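# Move glass cylinder from shelf bench into cart's top tray

## Task

Carry the graduated cylinder on the shelved bench to the cart and leave it upright in the cart's upper tray. Its base must sit on the tray floor itself, not on the base of another cylinder, and every other cylinder must also be left standing in that tray. Any cylinder toppling or reaching the room floor is a failure. The glass shatters from a drop of more than a few centimetres or a hard impact, which is also a failure. Release it and pull the hand away at the end, since a result the robot is still holding up does not count. The robot itself must not topple or be left leaning.

## Robot and tools

ROBOT. A two-wheeled base with casters carries a lifting column. The column holds two six-joint arms, each ending in a two-finger gripper, plus a tiltable head. Shoulder height S is 0.90 m + column_m. Folded, as at the start, the robot measures 0.73 m long, 0.62 m wide and S + 0.43 m tall, and its front sits 0.40 m ahead of the column. The base drives straight and turns in place. It cannot move sideways.

FRAMES. Base frame: origin on the floor under the column, between the drive wheels. x is forward, y is left, z is up. left_hand and right_hand are reported in this frame. Each is the point where the fingers meet, and the tips reach 8 mm past it. The hand's z axis runs along the fingers (quat_wxyz maps (0,0,1) onto it), and its y axis runs along the opening. The odometry frame is the base frame as it stood when the scene began.

execute_actions. Arguments: "actions", a list holding one action or none, and "cameras", a list drawn from cam_head_left, cam_head_right, cam_left_wrist, cam_right_wrist, nav_camera and all. Leaving cameras out, or passing null or ["all"], returns every camera. Passing [] returns none. An action can contain:
- "base": exactly one relative move from where the base now is. {"translate_m": d} is metres, -3 to 3, forward positive. {"rotate_rad": d} is radians, -3.2 to 3.2, left (counter-clockwise from above) positive.
- "joints": one dictionary for both arms, column and head, mapping names to single absolute targets. column_m is 0 to 0.8 m. head_tilt_rad is -0.61 to 1.308, where 0 is level and positive looks down. For each arm: left_/right_joint1_rad -2.879 to 2.879, joint2 0 to 3.141, joint3 0 to 3.019, joint4 -1.692 to 1.57, joint5 -1.57 to 1.57 (positive swings the hand to the robot's right), joint6 -2.094 to 2.094 (positive rolls clockwise seen from behind), and left_/right_gripper_m 0 (closed) to 0.093 m fingertip gap.
- "speeds": lower caps for this action only, translate_m 0.05 to 0.8 m/s and rotate_rad 0.1 to 1 rad/s. The defaults are the maxima. Very long slow base moves are refused, so split them.
All motions in an action begin together. A joint you leave out may keep pushing toward an older target. An unknown key or an out-of-range value refuses the whole call.

RESULTS. base_status and joint_status report done, off_target, contact_stop, time_out or not_followed for each motion. on_its_own covers anything you did not command, and "held at" there means the held target, not the actual position. joint_positions, left_hand and right_hand give where things really are, with the hands good to about 1 to 3 cm. base_odometry counts wheel turns only. If turned_by_wheels and turned_by_imu disagree by more than about 4% and at least 0.05 rad, the base collided or slipped. base_tilt is in degrees, with forward and right positive. motor_effort lists left_wheel and right_wheel as percentages, with the peak in brackets. wheel_motors_off=1 means the wheel drives are cut. The pictures line names the images in order. If a result reports a stop, later motion calls in the same reply are skipped.

OTHER TOOLS. wait(seconds 0 to 10) commands nothing and returns the current state. zoom_image(camera, region [x0,y0,x1,y1] in pixels from the top-left, at most 504x504) enlarges part of the latest image from that camera. read_manual(section "licences") returns only licence text. finished_scene(scene) ends the scene permanently and reports success.

ARM GEOMETRY. With the left joint1 at -1.57 or the right joint1 at 1.57, and joints 5 and 6 at 0, the arm moves in a vertical plane 0.23 m to the side of the column. Let a = j2 - 0.35, b = 1.05 + j2 - j3 and c = b - j4, where c = 1.57 means the fingers point down. The hand is then 0.12 + 0.39 sin a + 0.38 cos b + 0.25 cos c m ahead, and S + 0.39 cos a - 0.38 sin b - 0.25 sin c m up. For example, j2,j3,j4 = 0.93, 0.78, 0.14 gives 0.60 m ahead and 0.25 m below S. In practice the hand lands up to about 5 cm lower and nearer the column, and up to about 12 cm with a heavy load. Reach is about 1 m. Below 0.4 m height, the housing blocks a hand closer than 0.45 m ahead. Keep column_m at 0.3 or above while moving an arm low.

GRIPPING. Fingers are 7 cm long. The gripper body is 10 x 7 cm, and the wrist camera sticks out 11 cm on one side. To grasp, command a gap smaller than the object, where off_target is expected. A reported gap 0.002 m or more above the target means something is held. Light loads under 0.3 kg are fine anywhere within 0.6 m. Carry the cylinder with the fingers pointing well downward.

CAUTIONS. Joint changes under about 0.03 rad (0.08 rad for joints 2 and 3) may do nothing. For gentle contact, step about 0.05 rad per call from your previous target. The column halts (contact_stop) when a hand or a held object touches down, and it may sink up to 0.15 to 0.2 m further. It then refuses to go down until it has risen 0.2 m. A blocked arm keeps pushing and can overheat. To relieve it, send back its reported joint positions, though a held load then sags slightly. "joint command not followed" means a self-collision check withheld the targets. Back the joints named in that action off by 0.05 rad or more, or move the other arm away. Never let the arms strike or press on each other. If the base stalls (contact_stop), reverse 0.05 m before turning. A table top between 0.30 m and S - 0.26 m can slide over the housing and hit the column. Sustained pushing cuts the wheel motors for 2 s. Move the glass slowly, set it down from almost no height, open the fingers, and withdraw before finishing.

Each tool is called after ">>>" as name(argument=value, ...), one argument or row to a line, values as JSON.

## Session

>>> execute_actions(
  actions=[],
)

Scene clock: 0.00 s.
base_odometry: x=+0.000 y=+0.000 heading=+0.000 (m, m, rad; odometry frame)
turned_by_wheels: +0.000 (rad since the last result)
turned_by_imu: +0.000 (rad since the last result)
base_tilt: forward=-0.4 right=+0.2 (deg)
base_status: not commanded
joint_positions: column_m=+0.555 head_tilt_rad=+0.890 left_joint1_rad=-1.572 left_joint2_rad=+0.875 left_joint3_rad=+0.407 left_joint4_rad=-0.946 left_joint5_rad=+0.019 left_joint6_rad=+0.065 left_gripper_m=+0.095 right_joint1_rad=+1.560 right_joint2_rad=+0.871 right_joint3_rad=+0.440 right_joint4_rad=-0.971 right_joint5_rad=-0.023 right_joint6_rad=+0.064 right_gripper_m=+0.094
joint_status: not commanded
wheel_motors_off: 0
motor_effort: left_wheel=+1 right_wheel=+2 (%)
left_hand: x=+0.1480 y=+0.2210 z=+1.2537 quat_wxyz=(+0.430, -0.026, -0.902, +0.023) (m; base frame)
right_hand: x=+0.1628 y=-0.2240 z=+1.2531 quat_wxyz=(+0.425, -0.038, -0.904, +0.007) (m; base frame)
pictures: cam_head_left, cam_head_right, cam_left_wrist, cam_right_wrist, nav_camera
Images, in order (width x height): cam_head_left 504x504, cam_head_right 504x504, cam_left_wrist 616x616, cam_right_wrist 616x616, nav_camera 504x504.

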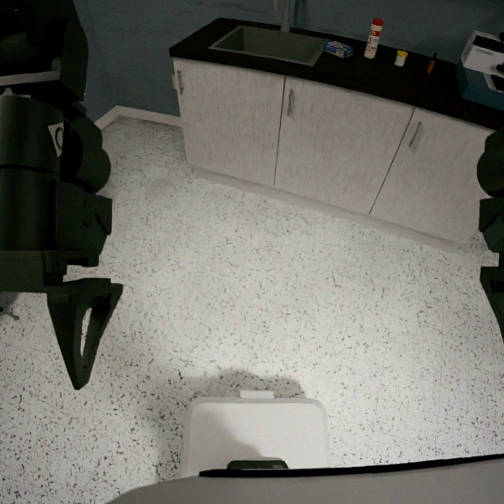

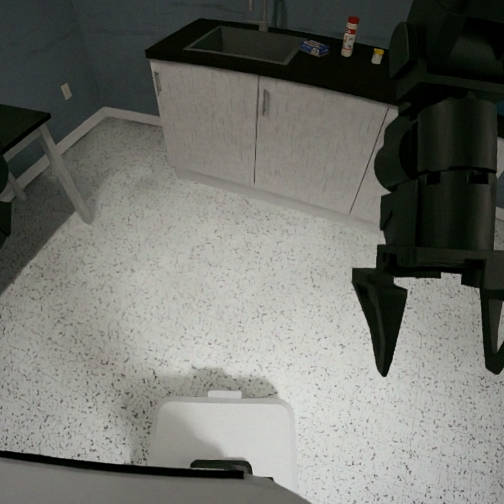

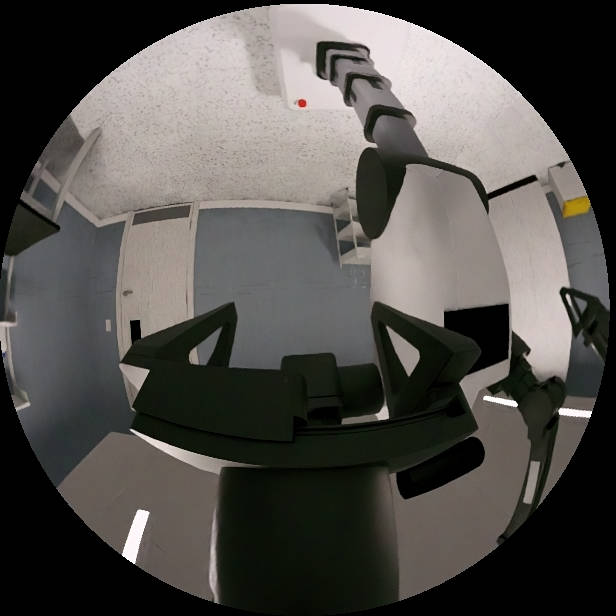

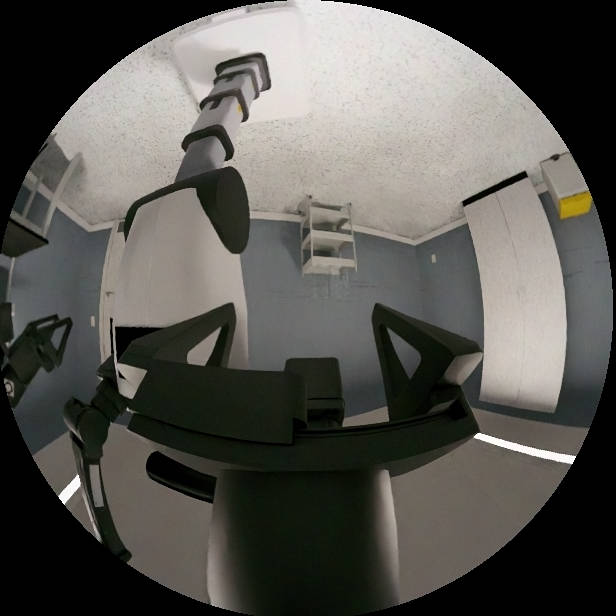

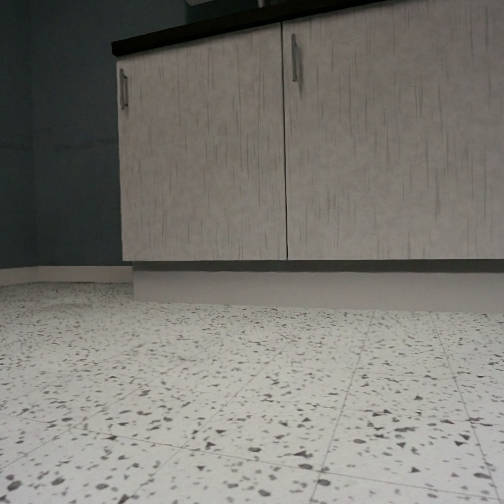

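>>> execute_actions(
  actions=[
    {"base":{"rotate_rad":1.3},"joints":{"head_tilt_rad":0.5}},
  ],
  cameras=["cam_head_left","cam_head_right"],
)

Scene clock: 3.03 s.
base_odometry: x=+0.000 y=+0.000 heading=+1.298 (m, m, rad; odometry frame)
turned_by_wheels: +1.298 (rad since the last result)
turned_by_imu: +1.288 (rad since the last result)
base_tilt: forward=-0.5 right=+0.3 (deg)
base_status: done
joint_positions: column_m=+0.555 head_tilt_rad=+0.518 left_joint1_rad=-1.572 left_joint2_rad=+0.875 left_joint3_rad=+0.407 left_joint4_rad=-0.946 left_joint5_rad=+0.019 left_joint6_rad=+0.065 left_gripper_m=+0.095 right_joint1_rad=+1.560 right_joint2_rad=+0.871 right_joint3_rad=+0.440 right_joint4_rad=-0.971 right_joint5_rad=-0.023 right_joint6_rad=+0.064 right_gripper_m=+0.094
joint_status: all done
wheel_motors_off: 0
motor_effort: left_wheel=-10(50) right_wheel=+8(49) (%)
left_hand: x=+0.1480 y=+0.2210 z=+1.2537 quat_wxyz=(+0.430, -0.026, -0.902, +0.023) (m; base frame)
right_hand: x=+0.1628 y=-0.2240 z=+1.2531 quat_wxyz=(+0.425, -0.038, -0.904, +0.007) (m; base frame)
pictures: cam_head_left, cam_head_right
Images, in order (width x height): cam_head_left 504x504, cam_head_right 504x504.

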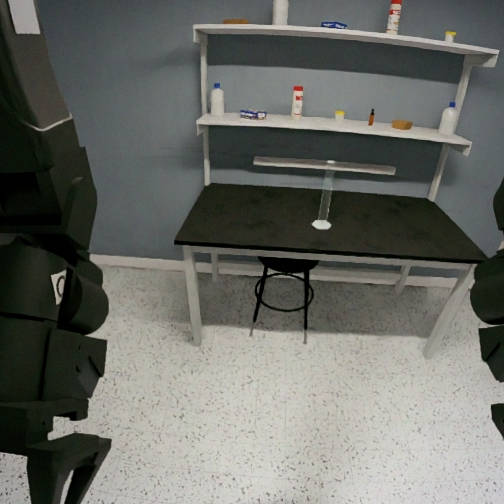

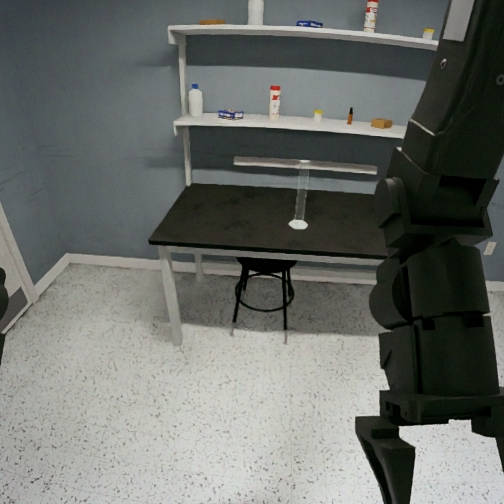

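>>> execute_actions(
  actions=[
    {"base":{"rotate_rad":-0.12},"joints":{"right_joint2_rad":1.55,"right_joint3_rad":1.3,"right_joint4_rad":1.3,"right_joint6_rad":0,"column_m":0.45}},
  ],
  cameras=[],
)

>>> execute_actions(
  actions=[
    {"base":{"translate_m":0.5}},
  ],
  cameras=["cam_head_left","cam_right_wrist"],
)

Scene clock: 5.20 s.
base_odometry: x=+0.000 y=+0.000 heading=+1.180 (m, m, rad; odometry frame)
turned_by_wheels: -0.118 (rad since the last result)
turned_by_imu: -0.119 (rad since the last result)
base_tilt: forward=-0.5 right=+0.3 (deg)
base_status: done
joint_positions: column_m=+0.450 head_tilt_rad=+0.518 left_joint1_rad=-1.572 left_joint2_rad=+0.875 left_joint3_rad=+0.407 left_joint4_rad=-0.946 left_joint5_rad=+0.019 left_joint6_rad=+0.065 left_gripper_m=+0.095 right_joint1_rad=+1.560 right_joint2_rad=+1.554 right_joint3_rad=+1.301 right_joint4_rad=+1.273 right_joint5_rad=-0.023 right_joint6_rad=+0.009 right_gripper_m=+0.094
joint_status: all done
wheel_motors_off: 0
motor_effort: left_wheel=+14(26) right_wheel=-11(25) (%)
left_hand: x=+0.1480 y=+0.2210 z=+1.1487 quat_wxyz=(+0.430, -0.026, -0.902, +0.023) (m; base frame)
right_hand: x=+0.8316 y=-0.2281 z=+1.1140 quat_wxyz=(-0.697, +0.006, -0.717, -0.006) (m; base frame)
pictures: none
No camera images: the call's "cameras" was empty. Leave "cameras" out to get every camera's image.

Scene clock: 7.73 s.
base_odometry: x=+0.190 y=+0.462 heading=+1.182 (m, m, rad; odometry frame)
turned_by_wheels: +0.001 (rad since the last result)
turned_by_imu: +0.001 (rad since the last result)
base_tilt: forward=-0.5 right=+0.3 (deg)
base_status: done
joint_positions: column_m=+0.450 head_tilt_rad=+0.518 left_joint1_rad=-1.572 left_joint2_rad=+0.876 left_joint3_rad=+0.409 left_joint4_rad=-0.946 left_joint5_rad=+0.019 left_joint6_rad=+0.065 left_gripper_m=+0.095 right_joint1_rad=+1.560 right_joint2_rad=+1.554 right_joint3_rad=+1.299 right_joint4_rad=+1.273 right_joint5_rad=-0.023 right_joint6_rad=+0.009 right_gripper_m=+0.094
joint_status: not commanded
wheel_motors_off: 0
motor_effort: left_wheel=+2(75) right_wheel=-1(58) (%)
left_hand: x=+0.1492 y=+0.2210 z=+1.1483 quat_wxyz=(+0.430, -0.026, -0.902, +0.023) (m; base frame)
right_hand: x=+0.8308 y=-0.2281 z=+1.1134 quat_wxyz=(-0.697, +0.006, -0.717, -0.006) (m; base frame)
pictures: cam_head_left, cam_right_wrist
Images, in order (width x height): cam_head_left 504x504, cam_right_wrist 616x616.

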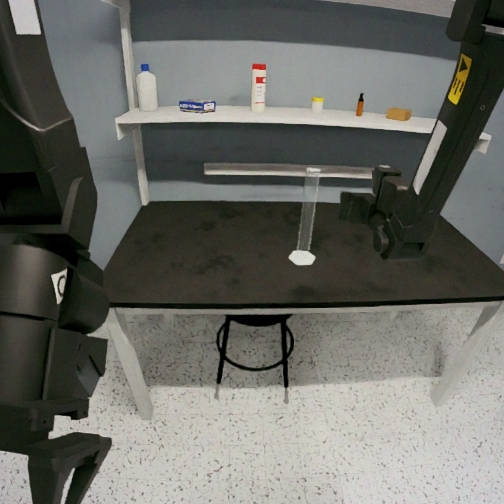

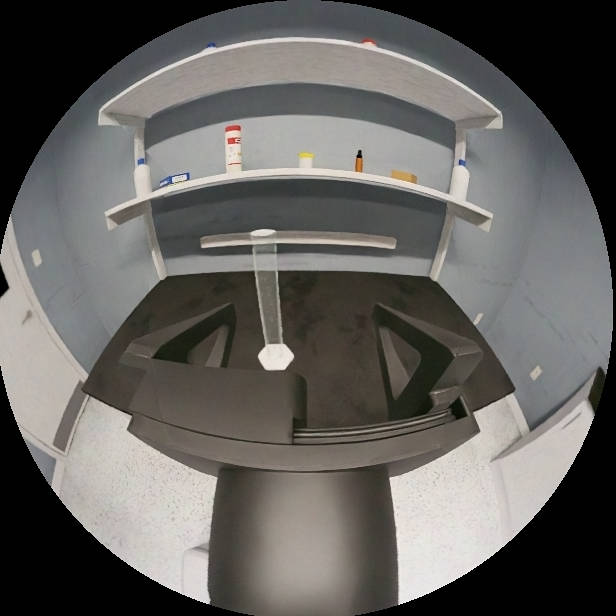

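>>> execute_actions(
  actions=[
    {"base":{"rotate_rad":0.065},"joints":{"column_m":0.36}},
  ],
  cameras=[],
)

>>> execute_actions(
  actions=[
    {"base":{"translate_m":0.1}},
  ],
  cameras=["cam_head_left","cam_right_wrist"],
)

Scene clock: 9.53 s.
base_odometry: x=+0.190 y=+0.463 heading=+1.244 (m, m, rad; odometry frame)
turned_by_wheels: +0.063 (rad since the last result)
turned_by_imu: +0.062 (rad since the last result)
base_tilt: forward=-0.5 right=+0.2 (deg)
base_status: done
joint_positions: column_m=+0.360 head_tilt_rad=+0.518 left_joint1_rad=-1.572 left_joint2_rad=+0.876 left_joint3_rad=+0.409 left_joint4_rad=-0.946 left_joint5_rad=+0.019 left_joint6_rad=+0.065 left_gripper_m=+0.095 right_joint1_rad=+1.561 right_joint2_rad=+1.554 right_joint3_rad=+1.299 right_joint4_rad=+1.273 right_joint5_rad=-0.023 right_joint6_rad=+0.009 right_gripper_m=+0.094
joint_status: all done
wheel_motors_off: 0
motor_effort: left_wheel=-3(44) right_wheel=+4(32) (%)
left_hand: x=+0.1492 y=+0.2210 z=+1.0583 quat_wxyz=(+0.430, -0.026, -0.902, +0.023) (m; base frame)
right_hand: x=+0.8308 y=-0.2275 z=+1.0234 quat_wxyz=(-0.697, +0.006, -0.717, -0.006) (m; base frame)
pictures: none
No camera images: the call's "cameras" was empty. Leave "cameras" out to get every camera's image.

Scene clock: 11.07 s.
base_odometry: x=+0.222 y=+0.557 heading=+1.245 (m, m, rad; odometry frame)
turned_by_wheels: +0.001 (rad since the last result)
turned_by_imu: +0.001 (rad since the last result)
base_tilt: forward=-0.5 right=+0.2 (deg)
base_status: done
joint_positions: column_m=+0.360 head_tilt_rad=+0.518 left_joint1_rad=-1.572 left_joint2_rad=+0.876 left_joint3_rad=+0.407 left_joint4_rad=-0.946 left_joint5_rad=+0.019 left_joint6_rad=+0.065 left_gripper_m=+0.095 right_joint1_rad=+1.561 right_joint2_rad=+1.554 right_joint3_rad=+1.297 right_joint4_rad=+1.273 right_joint5_rad=-0.023 right_joint6_rad=+0.009 right_gripper_m=+0.094
joint_status: not commanded
wheel_motors_off: 0
motor_effort: left_wheel=+2(56) right_wheel=-1(34) (%)
left_hand: x=+0.1481 y=+0.2210 z=+1.0586 quat_wxyz=(+0.430, -0.026, -0.902, +0.023) (m; base frame)
right_hand: x=+0.8303 y=-0.2275 z=+1.0228 quat_wxyz=(-0.696, +0.006, -0.718, -0.006) (m; base frame)
pictures: cam_head_left, cam_right_wrist
Images, in order (width x height): cam_head_left 504x504, cam_right_wrist 616x616.

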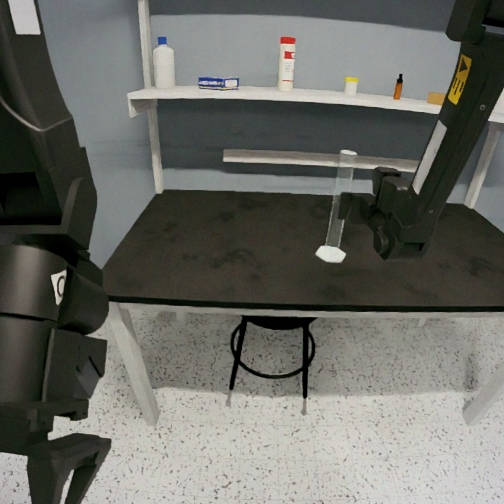

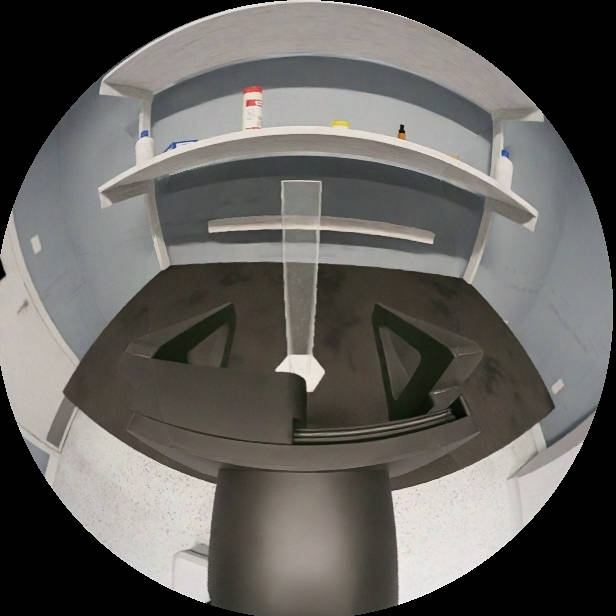

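Width 26→38: about 0.22-0.25 from camera.

>>> execute_actions(
  actions=[
    {"base":{"translate_m":0.12},"speeds":{"translate_m":0.1}},
  ],
  cameras=["cam_head_left","cam_right_wrist"],
)

Scene clock: 13.27 s.
base_odometry: x=+0.261 y=+0.671 heading=+1.246 (m, m, rad; odometry frame)
turned_by_wheels: +0.001 (rad since the last result)
turned_by_imu: +0.000 (rad since the last result)
base_tilt: forward=-0.5 right=+0.3 (deg)
base_status: done
joint_positions: column_m=+0.360 head_tilt_rad=+0.518 left_joint1_rad=-1.572 left_joint2_rad=+0.875 left_joint3_rad=+0.406 left_joint4_rad=-0.946 left_joint5_rad=+0.019 left_joint6_rad=+0.065 left_gripper_m=+0.095 right_joint1_rad=+1.561 right_joint2_rad=+1.554 right_joint3_rad=+1.295 right_joint4_rad=+1.273 right_joint5_rad=-0.023 right_joint6_rad=+0.009 right_gripper_m=+0.094
joint_status: not commanded
wheel_motors_off: 0
motor_effort: left_wheel=+1(44) right_wheel=+0(30) (%)
left_hand: x=+0.1474 y=+0.2210 z=+1.0589 quat_wxyz=(+0.431, -0.026, -0.902, +0.023) (m; base frame)
right_hand: x=+0.8295 y=-0.2275 z=+1.0222 quat_wxyz=(-0.695, +0.006, -0.719, -0.006) (m; base frame)
pictures: cam_head_left, cam_right_wrist
Images, in order (width x height): cam_head_left 504x504, cam_right_wrist 616x616.

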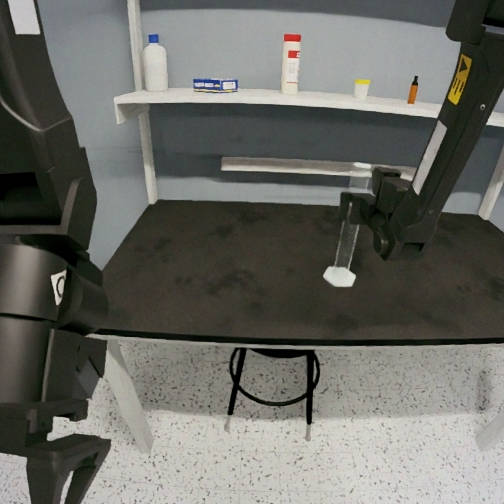

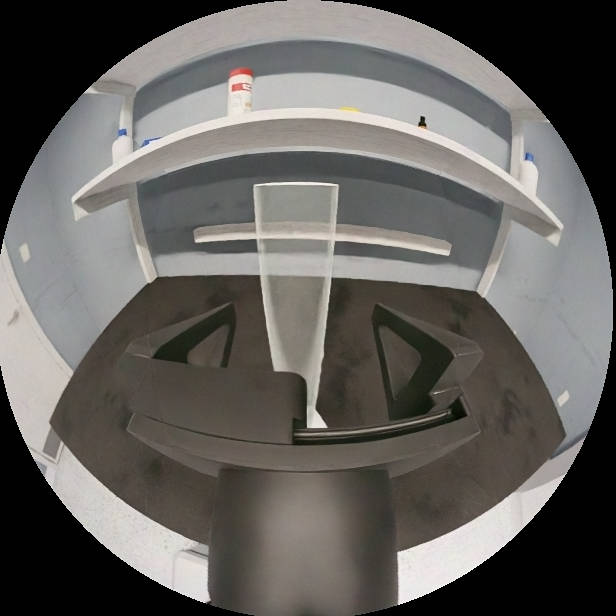

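Now ~0.11 from camera; target ~0.065.

>>> execute_actions(
  actions=[
    {"base":{"translate_m":0.045},"speeds":{"translate_m":0.05}},
  ],
  cameras=[],
)

>>> execute_actions(
  actions=[
    {"joints":{"right_gripper_m":0.03}},
  ],
  cameras=["cam_right_wrist"],
)

>>> execute_actions(
  actions=[
    {"joints":{"column_m":0.45}},
  ],
  cameras=["cam_head_left"],
)

Scene clock: 15.07 s.
base_odometry: x=+0.275 y=+0.714 heading=+1.246 (m, m, rad; odometry frame)
turned_by_wheels: +0.000 (rad since the last result)
turned_by_imu: -0.001 (rad since the last result)
base_tilt: forward=-0.5 right=+0.3 (deg)
base_status: done
joint_positions: column_m=+0.360 head_tilt_rad=+0.518 left_joint1_rad=-1.572 left_joint2_rad=+0.875 left_joint3_rad=+0.405 left_joint4_rad=-0.946 left_joint5_rad=+0.019 left_joint6_rad=+0.065 left_gripper_m=+0.095 right_joint1_rad=+1.561 right_joint2_rad=+1.554 right_joint3_rad=+1.295 right_joint4_rad=+1.273 right_joint5_rad=-0.023 right_joint6_rad=+0.009 right_gripper_m=+0.094
joint_status: not commanded
wheel_motors_off: 0
motor_effort: left_wheel=+0(35) right_wheel=+0(32) (%)
left_hand: x=+0.1473 y=+0.2210 z=+1.0590 quat_wxyz=(+0.431, -0.026, -0.902, +0.023) (m; base frame)
right_hand: x=+0.8294 y=-0.2275 z=+1.0220 quat_wxyz=(-0.695, +0.006, -0.719, -0.006) (m; base frame)
pictures: none
No camera images: the call's "cameras" was empty. Leave "cameras" out to get every camera's image.

Scene clock: 15.80 s.
base_odometry: x=+0.275 y=+0.714 heading=+1.246 (m, m, rad; odometry frame)
turned_by_wheels: +0.000 (rad since the last result)
turned_by_imu: +0.000 (rad since the last result)
base_tilt: forward=-0.5 right=+0.3 (deg)
base_status: not commanded
joint_positions: column_m=+0.360 head_tilt_rad=+0.518 left_joint1_rad=-1.572 left_joint2_rad=+0.875 left_joint3_rad=+0.405 left_joint4_rad=-0.946 left_joint5_rad=+0.019 left_joint6_rad=+0.065 left_gripper_m=+0.095 right_joint1_rad=+1.561 right_joint2_rad=+1.554 right_joint3_rad=+1.295 right_joint4_rad=+1.273 right_joint5_rad=-0.023 right_joint6_rad=+0.006 right_gripper_m=+0.040
joint_status: right_gripper_m off_target (ended at +0.040, target +0.030)
wheel_motors_off: 0
motor_effort: left_wheel=+1(1) right_wheel=+0(0) (%)
left_hand: x=+0.1473 y=+0.2210 z=+1.0590 quat_wxyz=(+0.431, -0.026, -0.902, +0.023) (m; base frame)
right_hand: x=+0.8294 y=-0.2275 z=+1.0220 quat_wxyz=(-0.695, +0.007, -0.719, -0.005) (m; base frame)
pictures: cam_right_wrist
Images, in order (width x height): cam_right_wrist 616x616.

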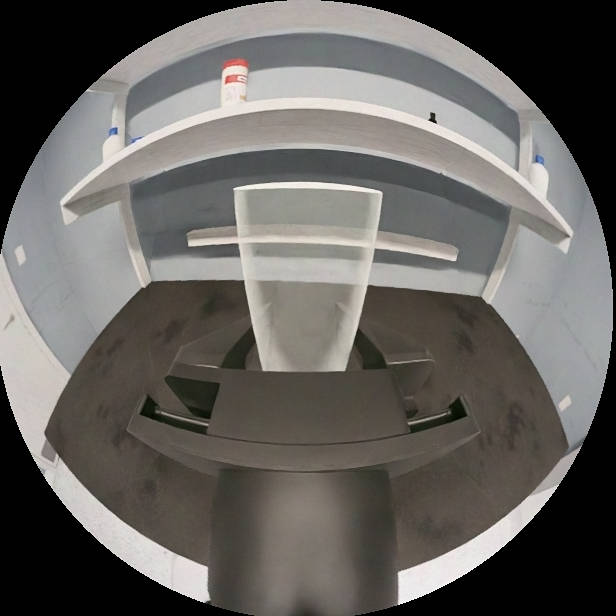

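Scene clock: 17.57 s.
base_odometry: x=+0.275 y=+0.714 heading=+1.246 (m, m, rad; odometry frame)
turned_by_wheels: +0.000 (rad since the last result)
turned_by_imu: -0.001 (rad since the last result)
base_tilt: forward=-0.5 right=+0.2 (deg)
base_status: not commanded
joint_positions: column_m=+0.450 head_tilt_rad=+0.518 left_joint1_rad=-1.572 left_joint2_rad=+0.875 left_joint3_rad=+0.405 left_joint4_rad=-0.946 left_joint5_rad=+0.019 left_joint6_rad=+0.065 left_gripper_m=+0.095 right_joint1_rad=+1.561 right_joint2_rad=+1.554 right_joint3_rad=+1.295 right_joint4_rad=+1.273 right_joint5_rad=-0.023 right_joint6_rad=+0.006 right_gripper_m=+0.040
joint_status: all done
wheel_motors_off: 0
motor_effort: left_wheel=-1(0) right_wheel=+0(1) (%)
left_hand: x=+0.1473 y=+0.2210 z=+1.1488 quat_wxyz=(+0.431, -0.026, -0.902, +0.023) (m; base frame)
right_hand: x=+0.8294 y=-0.2275 z=+1.1119 quat_wxyz=(-0.695, +0.007, -0.719, -0.005) (m; base frame)
pictures: cam_head_left
Images, in order (width x height): cam_head_left 504x504.

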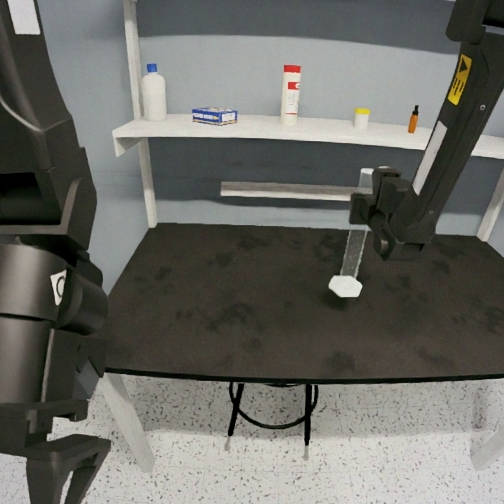

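>>> execute_actions(
  actions=[
    {"base":{"translate_m":-1.2},"speeds":{"translate_m":0.4}},
  ],
  cameras=[],
)

>>> execute_actions(
  actions=[
    {"base":{"rotate_rad":1.85},"speeds":{"rotate_rad":0.6},"joints":{"column_m":0.6}},
  ],
  cameras=["cam_head_left","cam_right_wrist"],
)

Scene clock: 22.13 s.
base_odometry: x=-0.108 y=-0.423 heading=+1.246 (m, m, rad; odometry frame)
turned_by_wheels: +0.000 (rad since the last result)
turned_by_imu: -0.003 (rad since the last result)
base_tilt: forward=-0.5 right=+0.3 (deg)
base_status: done
joint_positions: column_m=+0.450 head_tilt_rad=+0.518 left_joint1_rad=-1.572 left_joint2_rad=+0.875 left_joint3_rad=+0.405 left_joint4_rad=-0.946 left_joint5_rad=+0.019 left_joint6_rad=+0.065 left_gripper_m=+0.095 right_joint1_rad=+1.561 right_joint2_rad=+1.554 right_joint3_rad=+1.292 right_joint4_rad=+1.273 right_joint5_rad=-0.023 right_joint6_rad=+0.006 right_gripper_m=+0.040
joint_status: not commanded
wheel_motors_off: 0
motor_effort: left_wheel=+0(57) right_wheel=+0(34) (%)
left_hand: x=+0.1471 y=+0.2210 z=+1.1488 quat_wxyz=(+0.431, -0.026, -0.902, +0.023) (m; base frame)
right_hand: x=+0.8281 y=-0.2275 z=+1.1107 quat_wxyz=(-0.694, +0.007, -0.720, -0.005) (m; base frame)
pictures: none
No camera images: the call's "cameras" was empty. Leave "cameras" out to get every camera's image.

Scene clock: 26.40 s.
base_odometry: x=-0.108 y=-0.423 heading=+3.095 (m, m, rad; odometry frame)
turned_by_wheels: +1.848 (rad since the last result)
turned_by_imu: +1.833 (rad since the last result)
base_tilt: forward=-0.5 right=+0.3 (deg)
base_status: done
joint_positions: column_m=+0.600 head_tilt_rad=+0.518 left_joint1_rad=-1.572 left_joint2_rad=+0.875 left_joint3_rad=+0.405 left_joint4_rad=-0.946 left_joint5_rad=+0.019 left_joint6_rad=+0.065 left_gripper_m=+0.095 right_joint1_rad=+1.560 right_joint2_rad=+1.554 right_joint3_rad=+1.292 right_joint4_rad=+1.273 right_joint5_rad=-0.023 right_joint6_rad=+0.006 right_gripper_m=+0.040
joint_status: all done
wheel_motors_off: 0
motor_effort: left_wheel=-10(60) right_wheel=+8(58) (%)
left_hand: x=+0.1471 y=+0.2210 z=+1.2989 quat_wxyz=(+0.431, -0.026, -0.902, +0.023) (m; base frame)
right_hand: x=+0.8281 y=-0.2279 z=+1.2607 quat_wxyz=(-0.694, +0.007, -0.720, -0.005) (m; base frame)
pictures: cam_head_left, cam_right_wrist
Images, in order (width x height): cam_head_left 504x504, cam_right_wrist 616x616.

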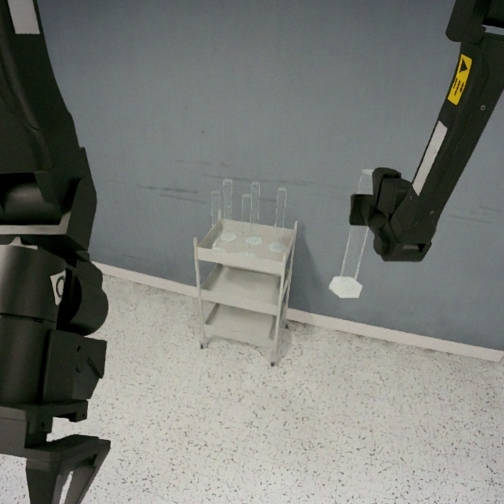

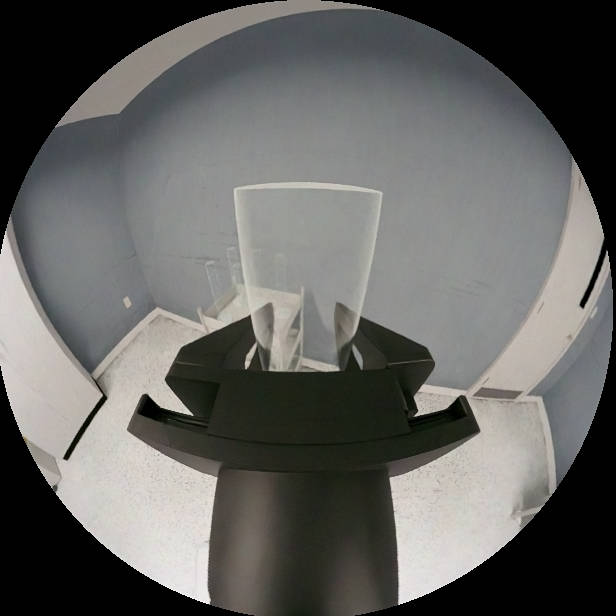

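>>> execute_actions(
  actions=[
    {"base":{"rotate_rad":0.14},"joints":{"column_m":0.5,"head_tilt_rad":0.75}},
  ],
  cameras=[],
)

>>> execute_actions(
  actions=[
    {"base":{"translate_m":0.35},"speeds":{"translate_m":0.3}},
  ],
  cameras=["cam_head_left","cam_right_wrist"],
)

Scene clock: 28.30 s.
base_odometry: x=-0.108 y=-0.423 heading=-3.050 (m, m, rad; odometry frame)
turned_by_wheels: +0.138 (rad since the last result)
turned_by_imu: +0.137 (rad since the last result)
base_tilt: forward=-0.5 right=+0.3 (deg)
base_status: done
joint_positions: column_m=+0.500 head_tilt_rad=+0.753 left_joint1_rad=-1.572 left_joint2_rad=+0.875 left_joint3_rad=+0.405 left_joint4_rad=-0.946 left_joint5_rad=+0.019 left_joint6_rad=+0.065 left_gripper_m=+0.095 right_joint1_rad=+1.560 right_joint2_rad=+1.554 right_joint3_rad=+1.292 right_joint4_rad=+1.273 right_joint5_rad=-0.023 right_joint6_rad=+0.006 right_gripper_m=+0.040
joint_status: all done
wheel_motors_off: 0
motor_effort: left_wheel=-10(39) right_wheel=+10(34) (%)
left_hand: x=+0.1471 y=+0.2210 z=+1.1990 quat_wxyz=(+0.431, -0.026, -0.902, +0.023) (m; base frame)
right_hand: x=+0.8281 y=-0.2281 z=+1.1608 quat_wxyz=(-0.694, +0.007, -0.720, -0.005) (m; base frame)
pictures: none
No camera images: the call's "cameras" was empty. Leave "cameras" out to get every camera's image.

Scene clock: 30.73 s.
base_odometry: x=-0.457 y=-0.456 heading=-3.050 (m, m, rad; odometry frame)
turned_by_wheels: +0.001 (rad since the last result)
turned_by_imu: +0.000 (rad since the last result)
base_tilt: forward=-0.5 right=+0.2 (deg)
base_status: done
joint_positions: column_m=+0.500 head_tilt_rad=+0.753 left_joint1_rad=-1.572 left_joint2_rad=+0.875 left_joint3_rad=+0.406 left_joint4_rad=-0.946 left_joint5_rad=+0.019 left_joint6_rad=+0.065 left_gripper_m=+0.095 right_joint1_rad=+1.560 right_joint2_rad=+1.554 right_joint3_rad=+1.290 right_joint4_rad=+1.273 right_joint5_rad=-0.023 right_joint6_rad=+0.006 right_gripper_m=+0.040
joint_status: not commanded
wheel_motors_off: 0
motor_effort: left_wheel=+1(54) right_wheel=+0(61) (%)
left_hand: x=+0.1477 y=+0.2210 z=+1.1988 quat_wxyz=(+0.431, -0.026, -0.902, +0.023) (m; base frame)
right_hand: x=+0.8275 y=-0.2281 z=+1.1603 quat_wxyz=(-0.694, +0.007, -0.720, -0.005) (m; base frame)
pictures: cam_head_left, cam_right_wrist
Images, in order (width x height): cam_head_left 504x504, cam_right_wrist 616x616.

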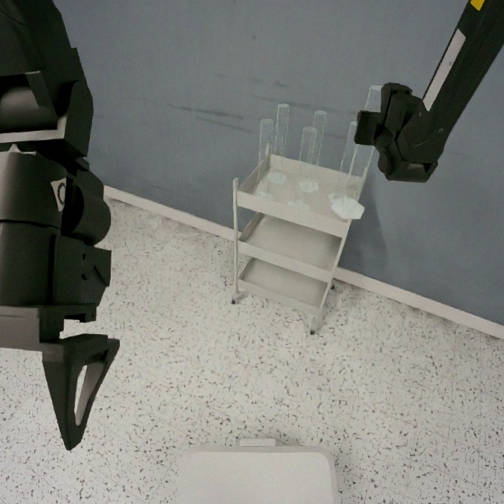

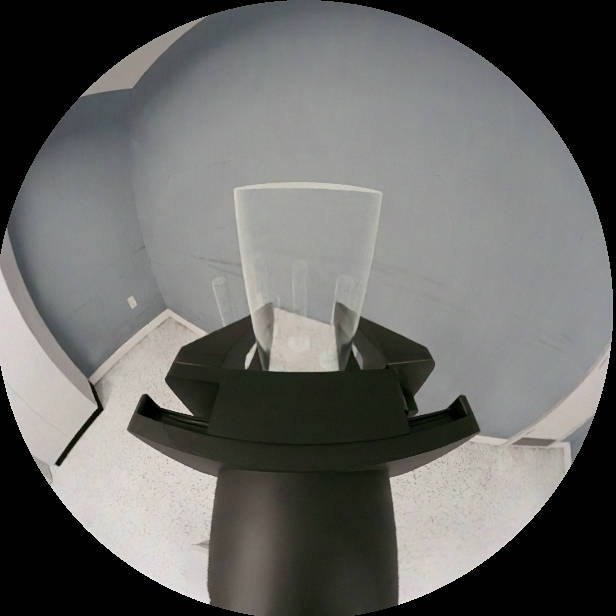

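>>> execute_actions(
  actions=[
    {"base":{"rotate_rad":-0.03},"joints":{"column_m":0.42}},
  ],
  cameras=[],
)

>>> execute_actions(
  actions=[
    {"base":{"translate_m":0.15},"speeds":{"translate_m":0.15}},
  ],
  cameras=["cam_head_left","cam_head_right","cam_right_wrist"],
)

Scene clock: 32.47 s.
base_odometry: x=-0.457 y=-0.456 heading=-3.078 (m, m, rad; odometry frame)
turned_by_wheels: -0.028 (rad since the last result)
turned_by_imu: -0.029 (rad since the last result)
base_tilt: forward=-0.5 right=+0.3 (deg)
base_status: done
joint_positions: column_m=+0.420 head_tilt_rad=+0.753 left_joint1_rad=-1.572 left_joint2_rad=+0.875 left_joint3_rad=+0.406 left_joint4_rad=-0.946 left_joint5_rad=+0.019 left_joint6_rad=+0.065 left_gripper_m=+0.095 right_joint1_rad=+1.559 right_joint2_rad=+1.554 right_joint3_rad=+1.290 right_joint4_rad=+1.273 right_joint5_rad=-0.022 right_joint6_rad=+0.006 right_gripper_m=+0.040
joint_status: all done
wheel_motors_off: 0
motor_effort: left_wheel=+3(39) right_wheel=-3(33) (%)
left_hand: x=+0.1477 y=+0.2210 z=+1.1188 quat_wxyz=(+0.431, -0.026, -0.902, +0.023) (m; base frame)
right_hand: x=+0.8275 y=-0.2286 z=+1.0804 quat_wxyz=(-0.694, +0.007, -0.720, -0.004) (m; base frame)
pictures: none
No camera images: the call's "cameras" was empty. Leave "cameras" out to get every camera's image.

Scene clock: 34.30 s.
base_odometry: x=-0.607 y=-0.465 heading=-3.080 (m, m, rad; odometry frame)
turned_by_wheels: -0.002 (rad since the last result)
turned_by_imu: -0.002 (rad since the last result)
base_tilt: forward=-0.5 right=+0.2 (deg)
base_status: done
joint_positions: column_m=+0.420 head_tilt_rad=+0.753 left_joint1_rad=-1.572 left_joint2_rad=+0.874 left_joint3_rad=+0.407 left_joint4_rad=-0.946 left_joint5_rad=+0.019 left_joint6_rad=+0.065 left_gripper_m=+0.095 right_joint1_rad=+1.559 right_joint2_rad=+1.554 right_joint3_rad=+1.289 right_joint4_rad=+1.273 right_joint5_rad=-0.022 right_joint6_rad=+0.006 right_gripper_m=+0.040
joint_status: not commanded
wheel_motors_off: 0
motor_effort: left_wheel=+1(48) right_wheel=+1(58) (%)
left_hand: x=+0.1482 y=+0.2210 z=+1.1187 quat_wxyz=(+0.430, -0.026, -0.902, +0.023) (m; base frame)
right_hand: x=+0.8272 y=-0.2287 z=+1.0801 quat_wxyz=(-0.693, +0.007, -0.721, -0.004) (m; base frame)
pictures: cam_head_left, cam_head_right, cam_right_wrist
Images, in order (width x height): cam_head_left 504x504, cam_head_right 504x504, cam_right_wrist 616x616.

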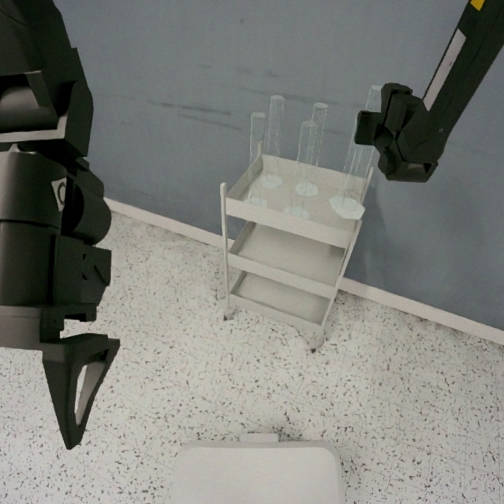

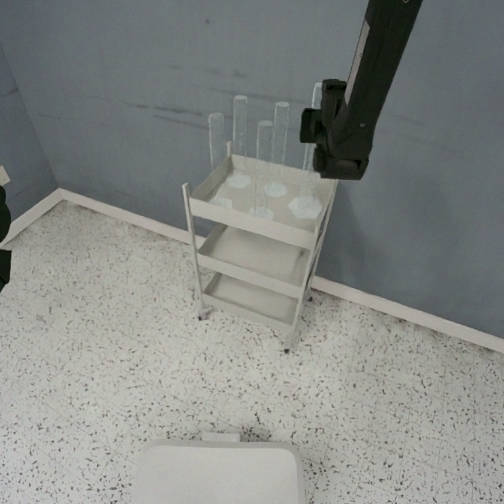

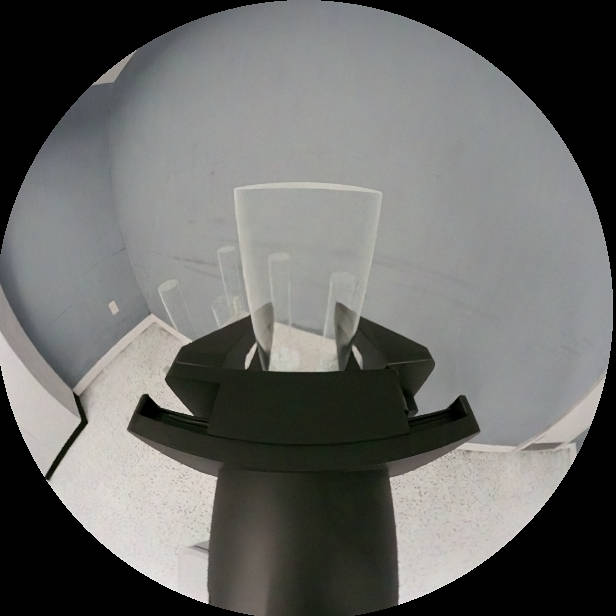

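>>> execute_actions(
  actions=[
    {"base":{"translate_m":0.05},"speeds":{"translate_m":0.08}},
  ],
  cameras=[],
)

>>> execute_actions(
  actions=[
    {"joints":{"column_m":0.38}},
  ],
  cameras=["cam_head_left","cam_head_right","cam_right_wrist"],
)

>>> zoom_image(
  camera="cam_head_left",
  region=[200,70,420,290],
)

Scene clock: 35.87 s.
base_odometry: x=-0.657 y=-0.468 heading=-3.081 (m, m, rad; odometry frame)
turned_by_wheels: -0.001 (rad since the last result)
turned_by_imu: -0.002 (rad since the last result)
base_tilt: forward=-0.5 right=+0.3 (deg)
base_status: done
joint_positions: column_m=+0.420 head_tilt_rad=+0.753 left_joint1_rad=-1.572 left_joint2_rad=+0.874 left_joint3_rad=+0.406 left_joint4_rad=-0.946 left_joint5_rad=+0.019 left_joint6_rad=+0.065 left_gripper_m=+0.095 right_joint1_rad=+1.559 right_joint2_rad=+1.554 right_joint3_rad=+1.288 right_joint4_rad=+1.273 right_joint5_rad=-0.022 right_joint6_rad=+0.006 right_gripper_m=+0.040
joint_status: not commanded
wheel_motors_off: 0
motor_effort: left_wheel=-2(40) right_wheel=+2(35) (%)
left_hand: x=+0.1476 y=+0.2210 z=+1.1189 quat_wxyz=(+0.431, -0.026, -0.902, +0.023) (m; base frame)
right_hand: x=+0.8268 y=-0.2287 z=+1.0797 quat_wxyz=(-0.693, +0.007, -0.721, -0.004) (m; base frame)
pictures: none
No camera images: the call's "cameras" was empty. Leave "cameras" out to get every camera's image.

Scene clock: 36.97 s.
base_odometry: x=-0.657 y=-0.468 heading=-3.081 (m, m, rad; odometry frame)
turned_by_wheels: +0.000 (rad since the last result)
turned_by_imu: +0.000 (rad since the last result)
base_tilt: forward=-0.5 right=+0.2 (deg)
base_status: not commanded
joint_positions: column_m=+0.380 head_tilt_rad=+0.753 left_joint1_rad=-1.572 left_joint2_rad=+0.874 left_joint3_rad=+0.406 left_joint4_rad=-0.946 left_joint5_rad=+0.019 left_joint6_rad=+0.065 left_gripper_m=+0.095 right_joint1_rad=+1.559 right_joint2_rad=+1.554 right_joint3_rad=+1.288 right_joint4_rad=+1.273 right_joint5_rad=-0.022 right_joint6_rad=+0.006 right_gripper_m=+0.040
joint_status: all done
wheel_motors_off: 0
motor_effort: left_wheel=-4(3) right_wheel=+3(3) (%)
left_hand: x=+0.1476 y=+0.2210 z=+1.0789 quat_wxyz=(+0.431, -0.026, -0.902, +0.023) (m; base frame)
right_hand: x=+0.8268 y=-0.2287 z=+1.0397 quat_wxyz=(-0.693, +0.007, -0.721, -0.004) (m; base frame)
pictures: cam_head_left, cam_head_right, cam_right_wrist
Images, in order (width x height): cam_head_left 504x504, cam_head_right 504x504, cam_right_wrist 616x616.

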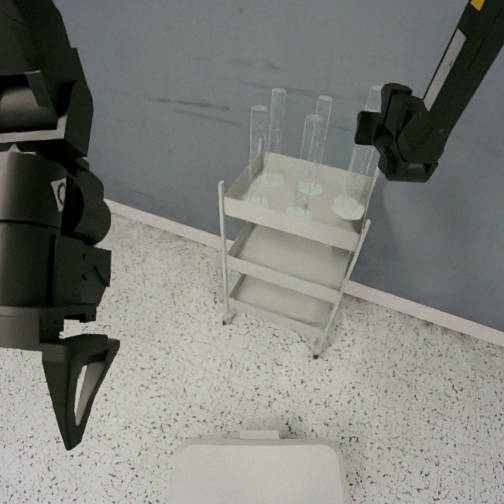

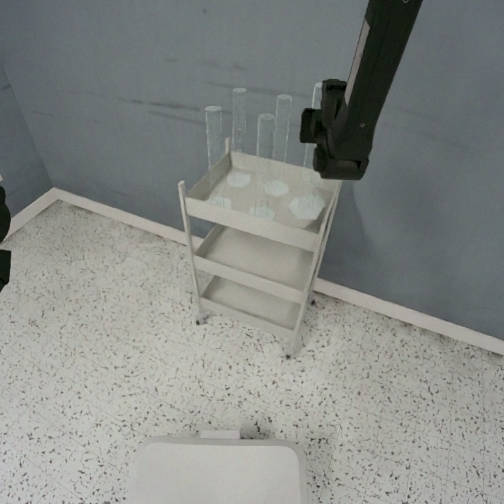

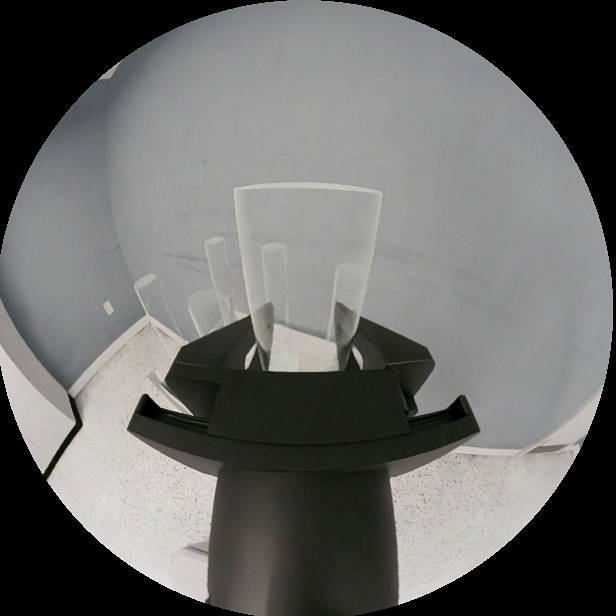

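Region (200, 70, 420, 290) of cam_head_left's 504x504 image, scaled by 2.291, with more detail than that image has.

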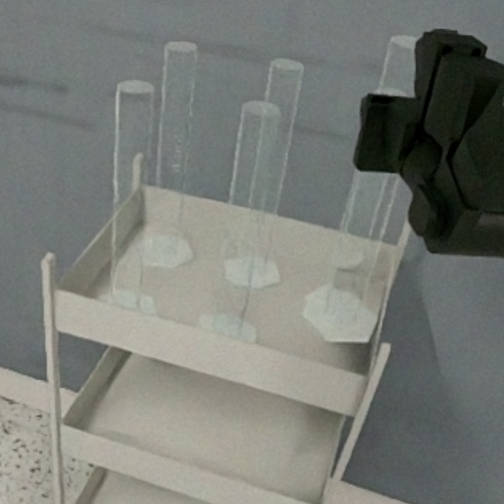

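>>> execute_actions(
  actions=[
    {"base":{"translate_m":0.03},"speeds":{"translate_m":0.05}},
  ],
  cameras=[],
)

>>> execute_actions(
  actions=[
    {"joints":{"column_m":0.33}},
  ],
  cameras=["cam_head_left","cam_right_wrist"],
)

>>> zoom_image(
  camera="cam_head_left",
  region=[200,70,420,290],
)

Scene clock: 38.47 s.
base_odometry: x=-0.687 y=-0.470 heading=-3.082 (m, m, rad; odometry frame)
turned_by_wheels: -0.001 (rad since the last result)
turned_by_imu: -0.001 (rad since the last result)
base_tilt: forward=-0.5 right=+0.3 (deg)
base_status: done
joint_positions: column_m=+0.380 head_tilt_rad=+0.753 left_joint1_rad=-1.572 left_joint2_rad=+0.874 left_joint3_rad=+0.406 left_joint4_rad=-0.946 left_joint5_rad=+0.019 left_joint6_rad=+0.065 left_gripper_m=+0.095 right_joint1_rad=+1.559 right_joint2_rad=+1.554 right_joint3_rad=+1.288 right_joint4_rad=+1.273 right_joint5_rad=-0.022 right_joint6_rad=+0.006 right_gripper_m=+0.040
joint_status: not commanded
wheel_motors_off: 0
motor_effort: left_wheel=-3(35) right_wheel=+1(35) (%)
left_hand: x=+0.1476 y=+0.2210 z=+1.0789 quat_wxyz=(+0.431, -0.026, -0.902, +0.023) (m; base frame)
right_hand: x=+0.8267 y=-0.2287 z=+1.0396 quat_wxyz=(-0.693, +0.007, -0.721, -0.004) (m; base frame)
pictures: none
No camera images: the call's "cameras" was empty. Leave "cameras" out to get every camera's image.

Scene clock: 39.70 s.
base_odometry: x=-0.687 y=-0.470 heading=-3.082 (m, m, rad; odometry frame)
turned_by_wheels: +0.000 (rad since the last result)
turned_by_imu: -0.001 (rad since the last result)
base_tilt: forward=-0.5 right=+0.3 (deg)
base_status: not commanded
joint_positions: column_m=+0.330 head_tilt_rad=+0.753 left_joint1_rad=-1.572 left_joint2_rad=+0.874 left_joint3_rad=+0.406 left_joint4_rad=-0.946 left_joint5_rad=+0.019 left_joint6_rad=+0.065 left_gripper_m=+0.095 right_joint1_rad=+1.559 right_joint2_rad=+1.554 right_joint3_rad=+1.288 right_joint4_rad=+1.273 right_joint5_rad=-0.022 right_joint6_rad=+0.006 right_gripper_m=+0.040
joint_status: all done
wheel_motors_off: 0
motor_effort: left_wheel=-2(2) right_wheel=+2(2) (%)
left_hand: x=+0.1476 y=+0.2210 z=+1.0289 quat_wxyz=(+0.431, -0.026, -0.902, +0.023) (m; base frame)
right_hand: x=+0.8267 y=-0.2287 z=+0.9896 quat_wxyz=(-0.693, +0.007, -0.721, -0.004) (m; base frame)
pictures: cam_head_left, cam_right_wrist
Images, in order (width x height): cam_head_left 504x504, cam_right_wrist 616x616.

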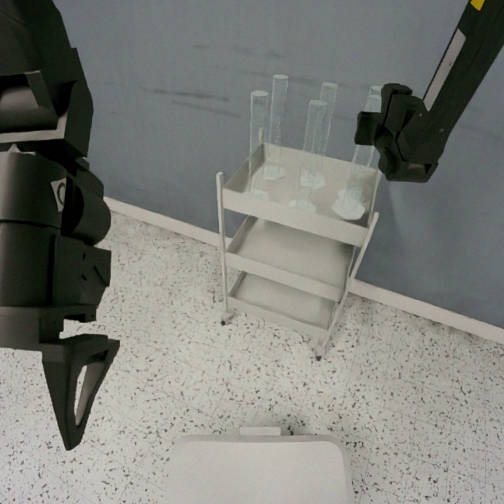

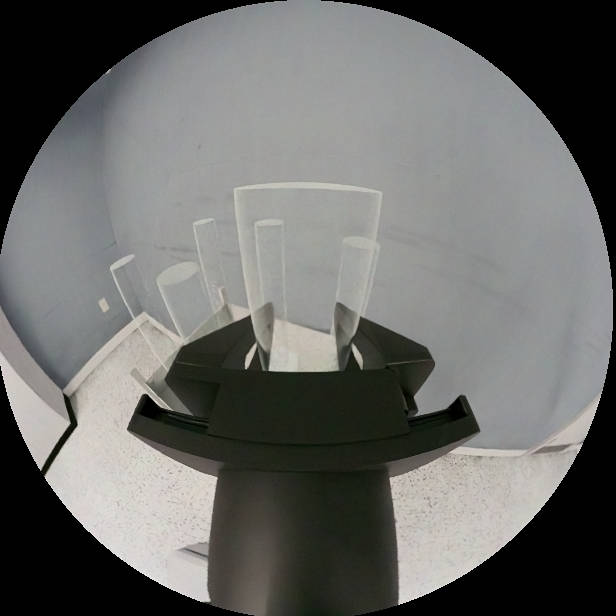

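Region (200, 70, 420, 290) of cam_head_left's 504x504 image, scaled by 2.291, with more detail than that image has.

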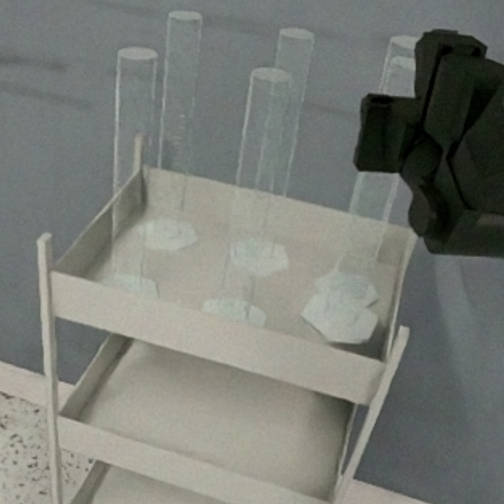

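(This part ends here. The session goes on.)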